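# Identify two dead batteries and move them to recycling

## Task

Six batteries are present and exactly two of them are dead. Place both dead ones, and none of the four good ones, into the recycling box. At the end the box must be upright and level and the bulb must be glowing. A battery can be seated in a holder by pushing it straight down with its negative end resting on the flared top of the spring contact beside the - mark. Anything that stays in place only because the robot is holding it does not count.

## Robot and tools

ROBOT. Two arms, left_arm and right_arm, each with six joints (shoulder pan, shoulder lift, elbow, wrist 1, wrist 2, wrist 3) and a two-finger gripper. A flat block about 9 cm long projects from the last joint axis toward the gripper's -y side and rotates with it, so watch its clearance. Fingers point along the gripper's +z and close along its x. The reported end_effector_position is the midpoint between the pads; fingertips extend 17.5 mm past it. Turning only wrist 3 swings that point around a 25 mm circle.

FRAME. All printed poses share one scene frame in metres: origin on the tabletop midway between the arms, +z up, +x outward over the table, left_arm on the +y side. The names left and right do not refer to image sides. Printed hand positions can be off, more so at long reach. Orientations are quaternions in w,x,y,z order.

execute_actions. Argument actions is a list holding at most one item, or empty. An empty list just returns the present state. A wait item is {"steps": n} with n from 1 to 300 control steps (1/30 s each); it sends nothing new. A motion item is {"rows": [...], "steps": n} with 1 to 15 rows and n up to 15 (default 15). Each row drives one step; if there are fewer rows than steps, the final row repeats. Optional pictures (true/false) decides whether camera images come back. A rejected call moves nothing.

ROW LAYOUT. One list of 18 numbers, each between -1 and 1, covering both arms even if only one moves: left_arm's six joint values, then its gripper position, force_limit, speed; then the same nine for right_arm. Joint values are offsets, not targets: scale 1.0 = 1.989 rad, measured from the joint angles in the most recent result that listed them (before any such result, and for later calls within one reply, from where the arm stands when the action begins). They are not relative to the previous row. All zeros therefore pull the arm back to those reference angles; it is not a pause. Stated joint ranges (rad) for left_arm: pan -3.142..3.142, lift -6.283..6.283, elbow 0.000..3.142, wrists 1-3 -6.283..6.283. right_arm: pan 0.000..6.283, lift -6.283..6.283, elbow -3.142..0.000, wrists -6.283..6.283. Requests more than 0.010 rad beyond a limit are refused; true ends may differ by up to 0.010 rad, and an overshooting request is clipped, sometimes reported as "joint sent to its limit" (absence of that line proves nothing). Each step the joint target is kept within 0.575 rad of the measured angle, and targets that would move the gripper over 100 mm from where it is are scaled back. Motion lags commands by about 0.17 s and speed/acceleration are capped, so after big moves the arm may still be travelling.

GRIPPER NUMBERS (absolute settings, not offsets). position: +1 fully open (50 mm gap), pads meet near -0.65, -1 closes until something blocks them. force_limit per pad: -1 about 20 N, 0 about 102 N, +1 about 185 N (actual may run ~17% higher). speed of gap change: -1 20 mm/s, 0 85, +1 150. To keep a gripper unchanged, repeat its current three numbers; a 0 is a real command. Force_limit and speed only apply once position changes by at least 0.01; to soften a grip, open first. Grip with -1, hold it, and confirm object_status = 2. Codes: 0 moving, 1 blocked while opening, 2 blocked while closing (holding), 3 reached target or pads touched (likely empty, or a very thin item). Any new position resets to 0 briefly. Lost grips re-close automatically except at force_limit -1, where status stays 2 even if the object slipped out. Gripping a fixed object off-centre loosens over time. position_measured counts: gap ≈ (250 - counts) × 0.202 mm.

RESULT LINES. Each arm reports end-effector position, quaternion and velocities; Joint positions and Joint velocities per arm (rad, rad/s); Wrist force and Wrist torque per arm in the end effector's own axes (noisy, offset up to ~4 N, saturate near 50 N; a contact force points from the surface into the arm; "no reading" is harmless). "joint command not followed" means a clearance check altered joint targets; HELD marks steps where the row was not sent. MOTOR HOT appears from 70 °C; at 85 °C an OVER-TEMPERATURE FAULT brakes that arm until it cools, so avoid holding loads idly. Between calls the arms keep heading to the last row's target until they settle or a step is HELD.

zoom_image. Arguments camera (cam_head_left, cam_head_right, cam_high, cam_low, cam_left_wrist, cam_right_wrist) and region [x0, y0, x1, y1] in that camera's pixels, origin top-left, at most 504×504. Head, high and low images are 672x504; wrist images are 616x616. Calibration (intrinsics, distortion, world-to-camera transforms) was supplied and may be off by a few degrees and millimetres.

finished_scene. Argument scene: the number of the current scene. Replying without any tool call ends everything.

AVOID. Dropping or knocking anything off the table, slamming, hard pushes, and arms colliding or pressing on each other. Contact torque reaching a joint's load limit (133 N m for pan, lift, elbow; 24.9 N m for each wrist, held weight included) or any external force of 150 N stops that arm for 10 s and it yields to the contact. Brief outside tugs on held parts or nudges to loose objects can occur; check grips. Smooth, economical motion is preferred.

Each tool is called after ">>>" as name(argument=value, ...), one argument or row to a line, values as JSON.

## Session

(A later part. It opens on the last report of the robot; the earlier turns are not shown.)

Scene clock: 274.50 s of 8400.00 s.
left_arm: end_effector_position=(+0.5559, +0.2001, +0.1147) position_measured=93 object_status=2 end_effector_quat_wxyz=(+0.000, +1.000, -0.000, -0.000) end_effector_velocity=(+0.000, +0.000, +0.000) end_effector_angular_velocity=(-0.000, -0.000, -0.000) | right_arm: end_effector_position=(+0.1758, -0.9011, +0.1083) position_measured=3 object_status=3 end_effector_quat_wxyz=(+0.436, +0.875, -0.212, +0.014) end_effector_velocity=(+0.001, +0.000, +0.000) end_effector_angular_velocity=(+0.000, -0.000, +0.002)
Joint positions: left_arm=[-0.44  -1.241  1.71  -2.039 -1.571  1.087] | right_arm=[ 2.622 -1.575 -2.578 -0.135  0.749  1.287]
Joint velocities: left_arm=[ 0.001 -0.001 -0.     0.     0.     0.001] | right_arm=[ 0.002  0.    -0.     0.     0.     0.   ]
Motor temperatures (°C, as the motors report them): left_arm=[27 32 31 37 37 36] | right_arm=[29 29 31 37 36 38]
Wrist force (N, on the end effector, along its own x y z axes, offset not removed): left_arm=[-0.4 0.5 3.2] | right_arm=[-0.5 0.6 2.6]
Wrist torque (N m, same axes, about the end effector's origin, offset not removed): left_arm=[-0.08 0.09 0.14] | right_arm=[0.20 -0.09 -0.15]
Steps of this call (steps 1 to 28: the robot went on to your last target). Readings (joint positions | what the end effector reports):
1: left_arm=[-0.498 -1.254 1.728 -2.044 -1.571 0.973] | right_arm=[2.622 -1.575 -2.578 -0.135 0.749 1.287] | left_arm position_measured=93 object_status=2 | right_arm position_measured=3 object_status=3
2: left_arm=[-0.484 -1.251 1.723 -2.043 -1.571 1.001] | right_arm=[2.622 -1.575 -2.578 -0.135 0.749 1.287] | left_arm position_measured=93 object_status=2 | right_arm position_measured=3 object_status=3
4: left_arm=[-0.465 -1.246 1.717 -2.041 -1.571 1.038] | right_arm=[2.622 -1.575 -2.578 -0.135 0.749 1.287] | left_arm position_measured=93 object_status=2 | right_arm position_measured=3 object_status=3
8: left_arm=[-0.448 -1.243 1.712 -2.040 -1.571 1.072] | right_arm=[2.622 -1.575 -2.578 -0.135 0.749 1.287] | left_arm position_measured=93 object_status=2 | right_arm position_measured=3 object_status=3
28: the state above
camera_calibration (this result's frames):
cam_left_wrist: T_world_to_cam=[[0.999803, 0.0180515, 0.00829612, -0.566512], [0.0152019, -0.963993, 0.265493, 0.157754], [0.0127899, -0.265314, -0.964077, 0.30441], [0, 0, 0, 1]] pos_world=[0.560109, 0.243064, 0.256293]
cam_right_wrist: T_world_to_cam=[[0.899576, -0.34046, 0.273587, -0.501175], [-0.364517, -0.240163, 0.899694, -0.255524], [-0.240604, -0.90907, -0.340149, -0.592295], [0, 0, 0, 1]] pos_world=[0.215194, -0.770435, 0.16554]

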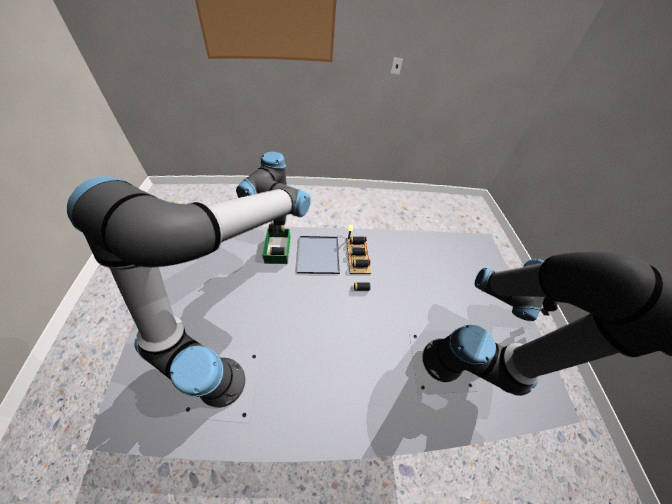

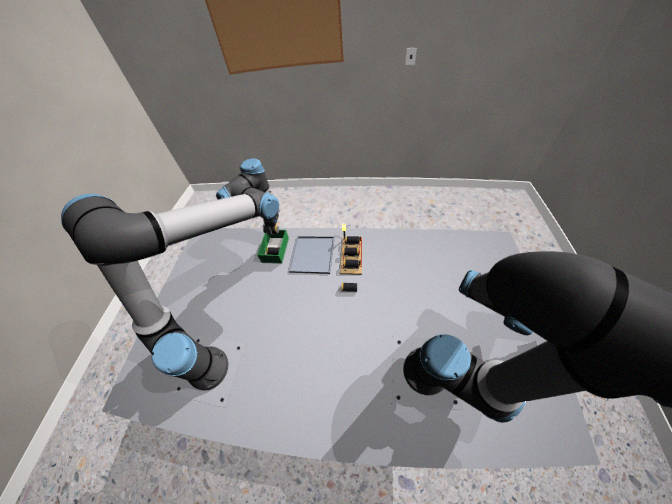

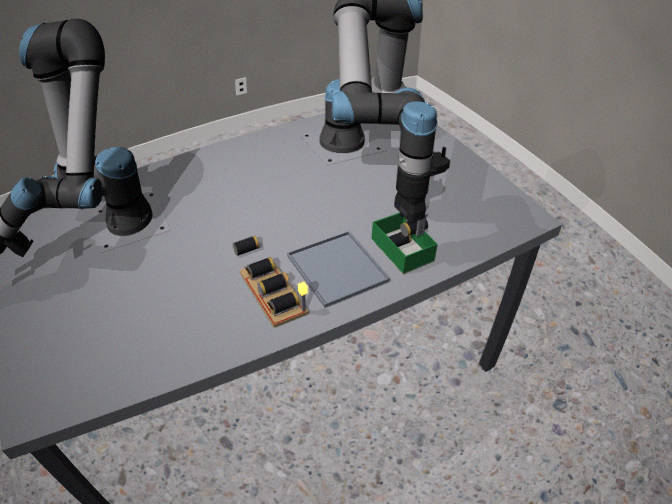

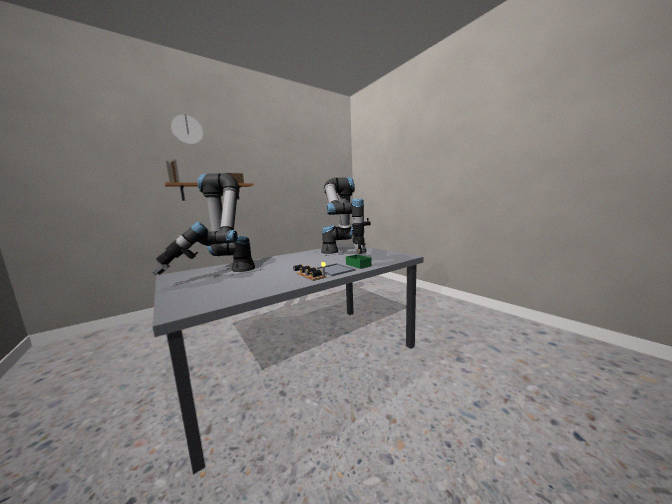

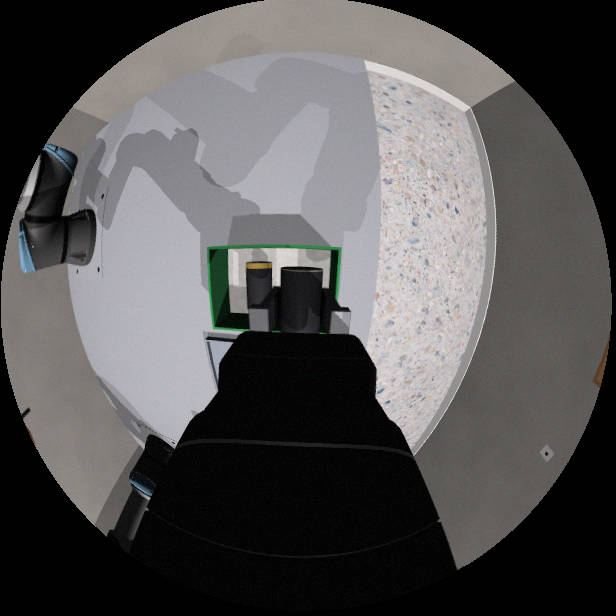

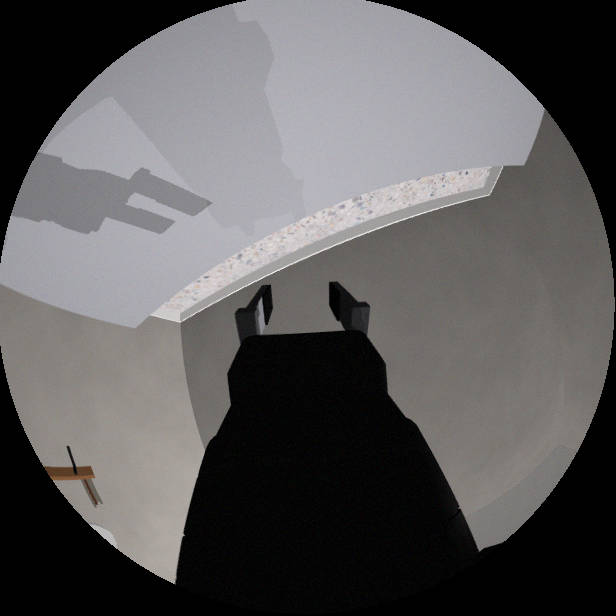

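>>> execute_actions(
  actions=[
    {"rows":[[-0.0006,0.002,0.004,-0.006,0,-0.0006,-1,0,0,0,0,0,0,0,0,1,0,0],[-0.0012,0.005,0.009,-0.014,0,-0.0012,-1,0,0,0,0,0,0,0,0,1,0,0],[-0.0012,0.009,0.014,-0.023,0,-0.0012,-1,0,0,0,0,0,0,0,0,1,0,0],[-0.0012,0.0135,0.0185,-0.032,0,-0.0012,-1,0,0,0,0,0,0,0,0,1,0,0],[-0.0012,0.018,0.023,-0.041,0,-0.0012,-1,0,0,0,0,0,0,0,0,1,0,0],[-0.0012,0.0225,0.027,-0.0495,0,-0.0012,-1,0,0,0,0,0,0,0,0,1,0,0],[-0.0012,0.027,0.031,-0.058,0,-0.0012,-1,0,0,0,0,0,0,0,0,1,0,0],[-0.0012,0.0315,0.035,-0.0665,0,-0.0012,-1,0,0,0,0,0,0,0,0,1,0,0],[-0.0012,0.036,0.039,-0.075,0,-0.0012,-1,0,0,0,0,0,0,0,0,1,0,0],[-0.0012,0.0405,0.0427,-0.0832,0,-0.0012,-1,0,0,0,0,0,0,0,0,1,0,0],[-0.0012,0.0445,0.0459,-0.0904,0,-0.0012,-1,0,0,0,0,0,0,0,0,1,0,0],[-0.0012,0.048,0.0486,-0.0966,0,-0.0012,-1,0,0,0,0,0,0,0,0,1,0,0],[-0.0012,0.0505,0.0505,-0.101,0,-0.0012,-1,0,0,0,0,0,0,0,0,1,0,0],[-0.0012,0.052,0.0517,-0.1037,0,-0.0012,-1,0,0,0,0,0,0,0,0,1,0,0],[-0.0012,0.0527,0.0522,-0.1049,0,-0.0012,-1,0,0,0,0,0,0,0,0,1,0,0]],"steps":15},
  ],
  pictures=false,
)

>>> execute_actions(
  actions=[
    {"steps":22},
  ],
  pictures=false,
)

>>> execute_actions(
  actions=[
    {"rows":[[0,0,0,0,0,0,0.6,0,0,0,0,0,0,0,0,1,0,0]],"steps":10},
  ],
  pictures=false,
)

>>> execute_actions(
  actions=[
    {"rows":[[0,-0.004,-0.003,0.007,0,0,0.6,0,0,0,0,0,0,0,0,1,0,0],[0,-0.01,-0.008,0.018,0,0,0.6,0,0,0,0,0,0,0,0,1,0,0],[0,-0.017,-0.0135,0.0305,0,0,0.6,0,0,0,0,0,0,0,0,1,0,0],[0,-0.024,-0.0195,0.0435,0,0,0.6,0,0,0,0,0,0,0,0,1,0,0],[0,-0.031,-0.0255,0.0565,0,0,0.6,0,0,0,0,0,0,0,0,1,0,0],[0,-0.038,-0.032,0.07,0,0,0.6,0,0,0,0,0,0,0,0,1,0,0],[0,-0.045,-0.038,0.083,0,0,0.6,0,0,0,0,0,0,0,0,1,0,0],[0,-0.051,-0.044,0.095,0,0,0.6,0,0,0,0,0,0,0,0,1,0,0],[0,-0.0557,-0.048,0.1037,0,0,0.6,0,0,0,0,0,0,0,0,1,0,0]],"steps":15},
  ],
  pictures=false,
)

>>> execute_actions(
  actions=[
    {"steps":15},
  ],
)

Scene clock: 288.23 s of 8400.00 s.
left_arm: end_effector_position=(+0.5538, +0.1997, +0.0473) position_measured=93 object_status=2 end_effector_quat_wxyz=(+0.000, +1.000, -0.000, -0.001) end_effector_velocity=(-0.005, +0.002, -0.139) end_effector_angular_velocity=(-0.002, -0.004, +0.000) | right_arm: end_effector_position=(+0.1758, -0.9011, +0.1083) position_measured=3 object_status=3 end_effector_quat_wxyz=(+0.436, +0.875, -0.212, +0.014) end_effector_velocity=(+0.001, +0.000, -0.000) end_effector_angular_velocity=(+0.000, +0.000, +0.001)
Joint positions: left_arm=[-0.442 -1.16   1.793 -2.203 -1.571  1.085] | right_arm=[ 2.622 -1.575 -2.578 -0.135  0.749  1.287]
Joint velocities: left_arm=[-0.001  0.186  0.156 -0.346 -0.    -0.001] | right_arm=[ 0.001 -0.     0.    -0.     0.    -0.   ]
Motor temperatures (°C, as the motors report them): left_arm=[27 32 31 37 37 36] | right_arm=[29 29 31 37 36 38]
Wrist force (N, on the end effector, along its own x y z axes, offset not removed): left_arm=[-3.8 -0.8 1.8] | right_arm=[-0.6 -0.1 3.0]
Wrist torque (N m, same axes, about the end effector's origin, offset not removed): left_arm=[-0.54 0.85 0.22] | right_arm=[0.16 -0.04 -0.15]
Steps of this call (steps 1 to 15: the robot went on to your last target; steps 16 to 90: nothing new was sent; then 10.23 s passed at rest; steps 91 to 105: all 15 steps of this action). Readings (joint positions | what the end effector reports):
91: left_arm=[-0.440 -1.241 1.710 -2.039 -1.571 1.087] | right_arm=[2.622 -1.575 -2.578 -0.135 0.749 1.287] | left_arm position_measured=93 object_status=2 | right_arm position_measured=3 object_status=3
92: left_arm=[-0.440 -1.240 1.710 -2.041 -1.571 1.087] | right_arm=[2.622 -1.575 -2.578 -0.135 0.749 1.287] | left_arm position_measured=93 object_status=2 | right_arm position_measured=3 object_status=3
94: left_arm=[-0.440 -1.236 1.718 -2.052 -1.571 1.087] | right_arm=[2.622 -1.575 -2.578 -0.135 0.749 1.287] | left_arm position_measured=93 object_status=2 | right_arm position_measured=3 object_status=3
98: left_arm=[-0.441 -1.214 1.744 -2.099 -1.571 1.085] | right_arm=[2.622 -1.575 -2.578 -0.135 0.749 1.287] | left_arm position_measured=93 object_status=2 | right_arm position_measured=3 object_status=3
105: the state above

Scene clock: 288.97 s of 8400.00 s.
left_arm: end_effector_position=(+0.5529, +0.2001, +0.0295) position_measured=93 object_status=2 end_effector_quat_wxyz=(+0.000, +1.000, -0.000, -0.000) end_effector_velocity=(+0.000, +0.000, -0.000) end_effector_angular_velocity=(-0.000, -0.001, +0.002) | right_arm: end_effector_position=(+0.1758, -0.9011, +0.1083) position_measured=3 object_status=3 end_effector_quat_wxyz=(+0.436, +0.875, -0.212, +0.014) end_effector_velocity=(+0.000, -0.000, +0.001) end_effector_angular_velocity=(-0.001, -0.002, -0.000)
Joint positions: left_arm=[-0.442 -1.136  1.813 -2.248 -1.571  1.085] | right_arm=[ 2.622 -1.575 -2.578 -0.135  0.749  1.287]
Joint velocities: left_arm=[ 0.     0.    -0.    -0.001  0.    -0.001] | right_arm=[ 0.     0.001  0.     0.    -0.     0.001]
Motor temperatures (°C, as the motors report them): left_arm=[27 32 31 37 37 36] | right_arm=[29 29 31 37 36 38]
Wrist force (N, on the end effector, along its own x y z axes, offset not removed): left_arm=[-1.5 -0.1 1.5] | right_arm=[-0.9 -0.3 1.9]
Wrist torque (N m, same axes, about the end effector's origin, offset not removed): left_arm=[-0.26 0.50 0.08] | right_arm=[0.04 0.00 -0.04]
Steps of this call (steps 1 to 22: the robot went on to your last target). Readings (joint positions | what the end effector reports):
1: left_arm=[-0.442 -1.154 1.798 -2.214 -1.571 1.085] | right_arm=[2.622 -1.575 -2.578 -0.135 0.749 1.287] | left_arm position_measured=93 object_status=2 | right_arm position_measured=3 object_status=3
2: left_arm=[-0.442 -1.150 1.802 -2.222 -1.571 1.085] | right_arm=[2.622 -1.575 -2.578 -0.135 0.749 1.287] | left_arm position_measured=93 object_status=2 | right_arm position_measured=3 object_status=3
4: left_arm=[-0.442 -1.144 1.807 -2.233 -1.571 1.085] | right_arm=[2.622 -1.575 -2.578 -0.135 0.749 1.287] | left_arm position_measured=93 object_status=2 | right_arm position_measured=3 object_status=3
8: left_arm=[-0.442 -1.139 1.811 -2.243 -1.571 1.085] | right_arm=[2.622 -1.575 -2.578 -0.135 0.749 1.287] | left_arm position_measured=93 object_status=2 | right_arm position_measured=3 object_status=3
22: the state above

Scene clock: 289.30 s of 8400.00 s.
left_arm: end_effector_position=(+0.5529, +0.2001, +0.0295) position_measured=63 object_status=0 end_effector_quat_wxyz=(+0.000, +1.000, -0.000, -0.000) end_effector_velocity=(-0.000, -0.000, -0.000) end_effector_angular_velocity=(+0.000, +0.000, -0.002) | right_arm: end_effector_position=(+0.1758, -0.9011, +0.1083) position_measured=3 object_status=3 end_effector_quat_wxyz=(+0.436, +0.875, -0.212, +0.014) end_effector_velocity=(-0.000, -0.000, -0.000) end_effector_angular_velocity=(+0.001, +0.001, -0.001)
Joint positions: left_arm=[-0.442 -1.136  1.813 -2.248 -1.571  1.085] | right_arm=[ 2.622 -1.575 -2.578 -0.135  0.749  1.287]
Joint velocities: left_arm=[-0.001  0.     0.    -0.     0.     0.001] | right_arm=[-0.001 -0.001  0.     0.     0.    -0.   ]
Motor temperatures (°C, as the motors report them): left_arm=[27 32 31 37 37 36] | right_arm=[29 29 31 37 36 38]
Wrist force (N, on the end effector, along its own x y z axes, offset not removed): left_arm=[-2.2 -1.7 0.5] | right_arm=[-0.5 -0.4 1.4]
Wrist torque (N m, same axes, about the end effector's origin, offset not removed): left_arm=[-0.51 0.46 0.26] | right_arm=[-0.01 -0.04 -0.07]
Steps of this call (steps 1 to 10: all 10 steps of this action). Readings (joint positions | what the end effector reports):
1: left_arm=[-0.442 -1.136 1.813 -2.248 -1.571 1.085] | right_arm=[2.622 -1.575 -2.578 -0.135 0.749 1.287] | left_arm position_measured=88 object_status=0 | right_arm position_measured=3 object_status=3
2: left_arm=[-0.442 -1.136 1.813 -2.248 -1.571 1.085] | right_arm=[2.622 -1.575 -2.578 -0.135 0.749 1.287] | left_arm position_measured=74 object_status=0 | right_arm position_measured=3 object_status=3
4: left_arm=[-0.442 -1.136 1.813 -2.248 -1.571 1.085] | right_arm=[2.622 -1.575 -2.578 -0.135 0.749 1.287] | left_arm position_measured=63 object_status=0 | right_arm position_measured=3 object_status=3
8: left_arm=[-0.442 -1.136 1.813 -2.248 -1.571 1.085] | right_arm=[2.622 -1.575 -2.578 -0.135 0.749 1.287] | left_arm position_measured=63 object_status=0 | right_arm position_measured=3 object_status=3
10: the state above

Scene clock: 289.80 s of 8400.00 s.
left_arm: end_effector_position=(+0.5538, +0.1996, +0.1067) position_measured=63 object_status=3 end_effector_quat_wxyz=(+0.000, +1.000, -0.000, +0.000) end_effector_velocity=(-0.005, +0.003, +0.068) end_effector_angular_velocity=(+0.003, +0.005, -0.001) | right_arm: end_effector_position=(+0.1758, -0.9011, +0.1083) position_measured=3 object_status=3 end_effector_quat_wxyz=(+0.436, +0.875, -0.212, +0.014) end_effector_velocity=(-0.000, +0.000, -0.000) end_effector_angular_velocity=(+0.001, +0.002, -0.000)
Joint positions: left_arm=[-0.442 -1.237  1.727 -2.062 -1.571  1.085] | right_arm=[ 2.622 -1.575 -2.578 -0.135  0.749  1.287]
Joint velocities: left_arm=[-0.001 -0.086 -0.077  0.169  0.    -0.   ] | right_arm=[-0.    -0.001 -0.    -0.002 -0.     0.   ]
Motor temperatures (°C, as the motors report them): left_arm=[27 32 31 37 37 36] | right_arm=[29 29 31 37 36 38]
Wrist force (N, on the end effector, along its own x y z axes, offset not removed): left_arm=[-1.8 2.9 1.5] | right_arm=[-0.6 -0.8 2.7]
Wrist torque (N m, same axes, about the end effector's origin, offset not removed): left_arm=[0.19 0.56 0.07] | right_arm=[-0.04 -0.05 -0.10]
Steps of this call (steps 1 to 15: all 15 steps of this action). Readings (joint positions | what the end effector reports):
1: left_arm=[-0.442 -1.136 1.813 -2.248 -1.571 1.085] | right_arm=[2.622 -1.575 -2.578 -0.135 0.749 1.287] | left_arm position_measured=63 object_status=3 | right_arm position_measured=3 object_status=3
2: left_arm=[-0.442 -1.137 1.813 -2.246 -1.571 1.085] | right_arm=[2.622 -1.575 -2.578 -0.135 0.749 1.287] | left_arm position_measured=63 object_status=3 | right_arm position_measured=3 object_status=3
4: left_arm=[-0.442 -1.145 1.806 -2.233 -1.571 1.085] | right_arm=[2.622 -1.575 -2.578 -0.135 0.749 1.287] | left_arm position_measured=63 object_status=3 | right_arm position_measured=3 object_status=3
8: left_arm=[-0.442 -1.182 1.775 -2.166 -1.571 1.085] | right_arm=[2.622 -1.575 -2.578 -0.135 0.749 1.287] | left_arm position_measured=63 object_status=3 | right_arm position_measured=3 object_status=3
15: the state above

Scene clock: 290.30 s of 8400.00 s.
left_arm: end_effector_position=(+0.5531, +0.2000, +0.1146) position_measured=63 object_status=3 end_effector_quat_wxyz=(+0.000, +1.000, -0.000, -0.000) end_effector_velocity=(-0.000, -0.000, +0.002) end_effector_angular_velocity=(-0.001, -0.001, +0.002) | right_arm: end_effector_position=(+0.1758, -0.9011, +0.1083) position_measured=3 object_status=3 end_effector_quat_wxyz=(+0.436, +0.875, -0.212, +0.014) end_effector_velocity=(+0.000, +0.000, -0.000) end_effector_angular_velocity=(-0.000, -0.000, +0.000)
Joint positions: left_arm=[-0.442 -1.247  1.718 -2.042 -1.571  1.085] | right_arm=[ 2.622 -1.575 -2.578 -0.135  0.749  1.287]
Joint velocities: left_arm=[-0.    -0.002 -0.001  0.002 -0.    -0.002] | right_arm=[ 0.001 -0.    -0.     0.    -0.     0.   ]
Motor temperatures (°C, as the motors report them): left_arm=[27 32 31 37 37 36] | right_arm=[29 29 31 37 36 38]
Wrist force (N, on the end effector, along its own x y z axes, offset not removed): left_arm=[-3.1 0.5 1.4] | right_arm=[-0.6 -0.6 2.3]
Wrist torque (N m, same axes, about the end effector's origin, offset not removed): left_arm=[-0.04 0.87 0.29] | right_arm=[-0.03 -0.04 -0.07]
Steps of this call (steps 1 to 15: the robot went on to your last target). Readings (joint positions | what the end effector reports):
1: left_arm=[-0.442 -1.239 1.725 -2.057 -1.571 1.085] | right_arm=[2.622 -1.575 -2.578 -0.135 0.749 1.287] | left_arm position_measured=63 object_status=3 | right_arm position_measured=3 object_status=3
2: left_arm=[-0.442 -1.241 1.723 -2.053 -1.571 1.085] | right_arm=[2.622 -1.575 -2.578 -0.135 0.749 1.287] | left_arm position_measured=63 object_status=3 | right_arm position_measured=3 object_status=3
4: left_arm=[-0.442 -1.244 1.721 -2.048 -1.571 1.085] | right_arm=[2.622 -1.575 -2.578 -0.135 0.749 1.287] | left_arm position_measured=63 object_status=3 | right_arm position_measured=3 object_status=3
8: left_arm=[-0.442 -1.246 1.719 -2.044 -1.571 1.085] | right_arm=[2.622 -1.575 -2.578 -0.135 0.749 1.287] | left_arm position_measured=63 object_status=3 | right_arm position_measured=3 object_status=3
15: the state above
camera_calibration (this result's frames):
cam_left_wrist: T_world_to_cam=[[0.999803, 0.0180467, 0.00831065, -0.563652], [0.0151934, -0.963991, 0.265499, 0.157757], [0.0128028, -0.265321, -0.964075, 0.304317], [0, 0, 0, 1]] pos_world=[0.557248, 0.24299, 0.256185]
cam_right_wrist: T_world_to_cam=[[0.899576, -0.34046, 0.273587, -0.501175], [-0.364516, -0.240163, 0.899694, -0.255524], [-0.240604, -0.90907, -0.340148, -0.592295], [0, 0, 0, 1]] pos_world=[0.215194, -0.770435, 0.16554]

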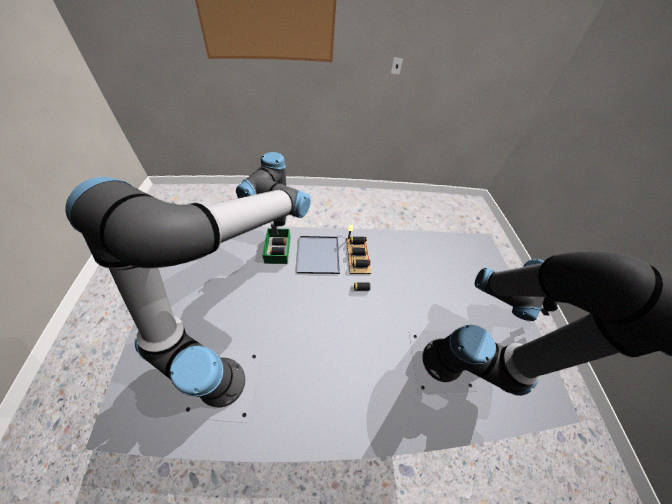

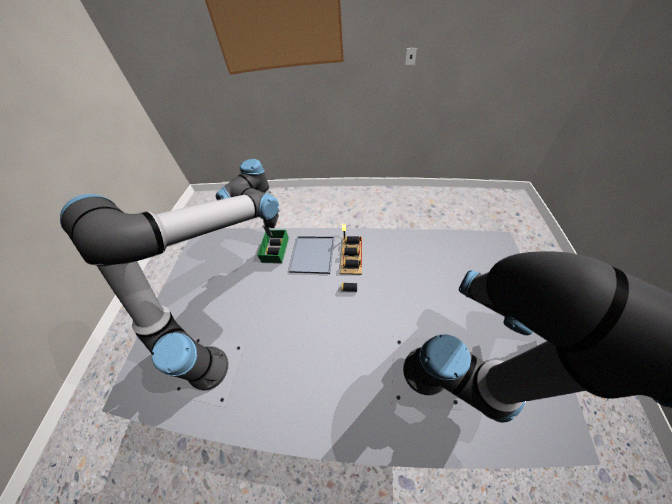

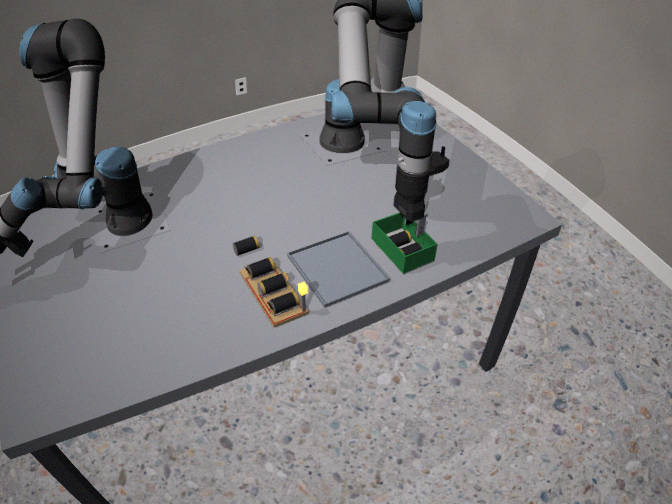

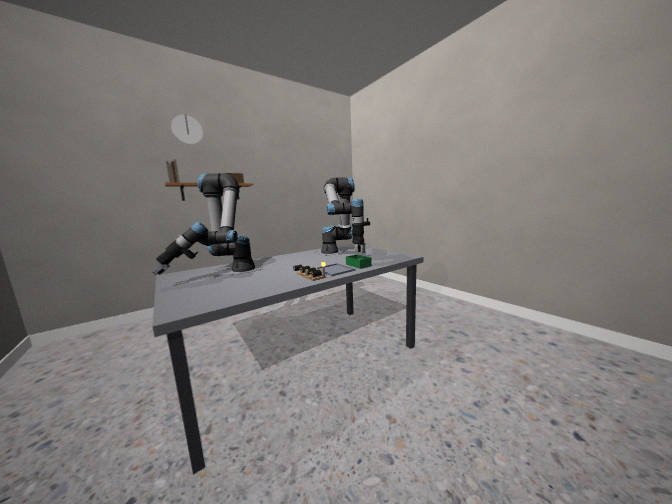

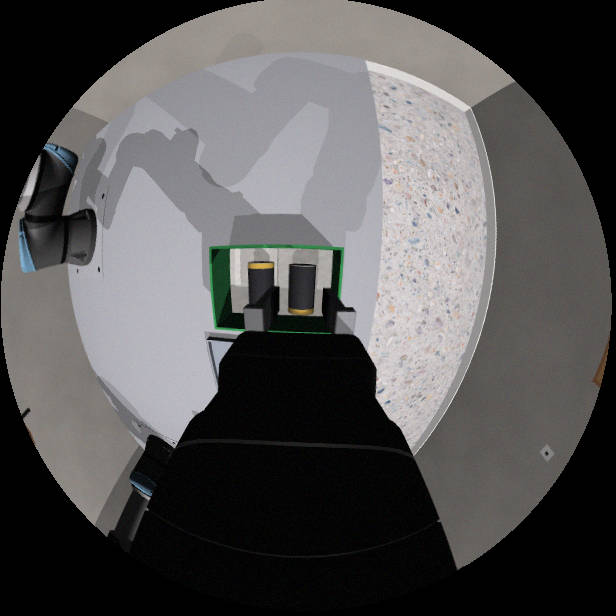

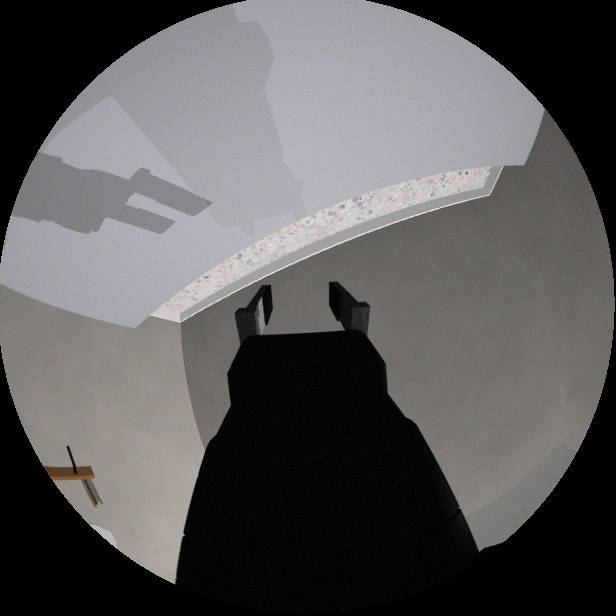

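>>> finished_scene(
  scene=2,
)

The scene is finished: the task was done.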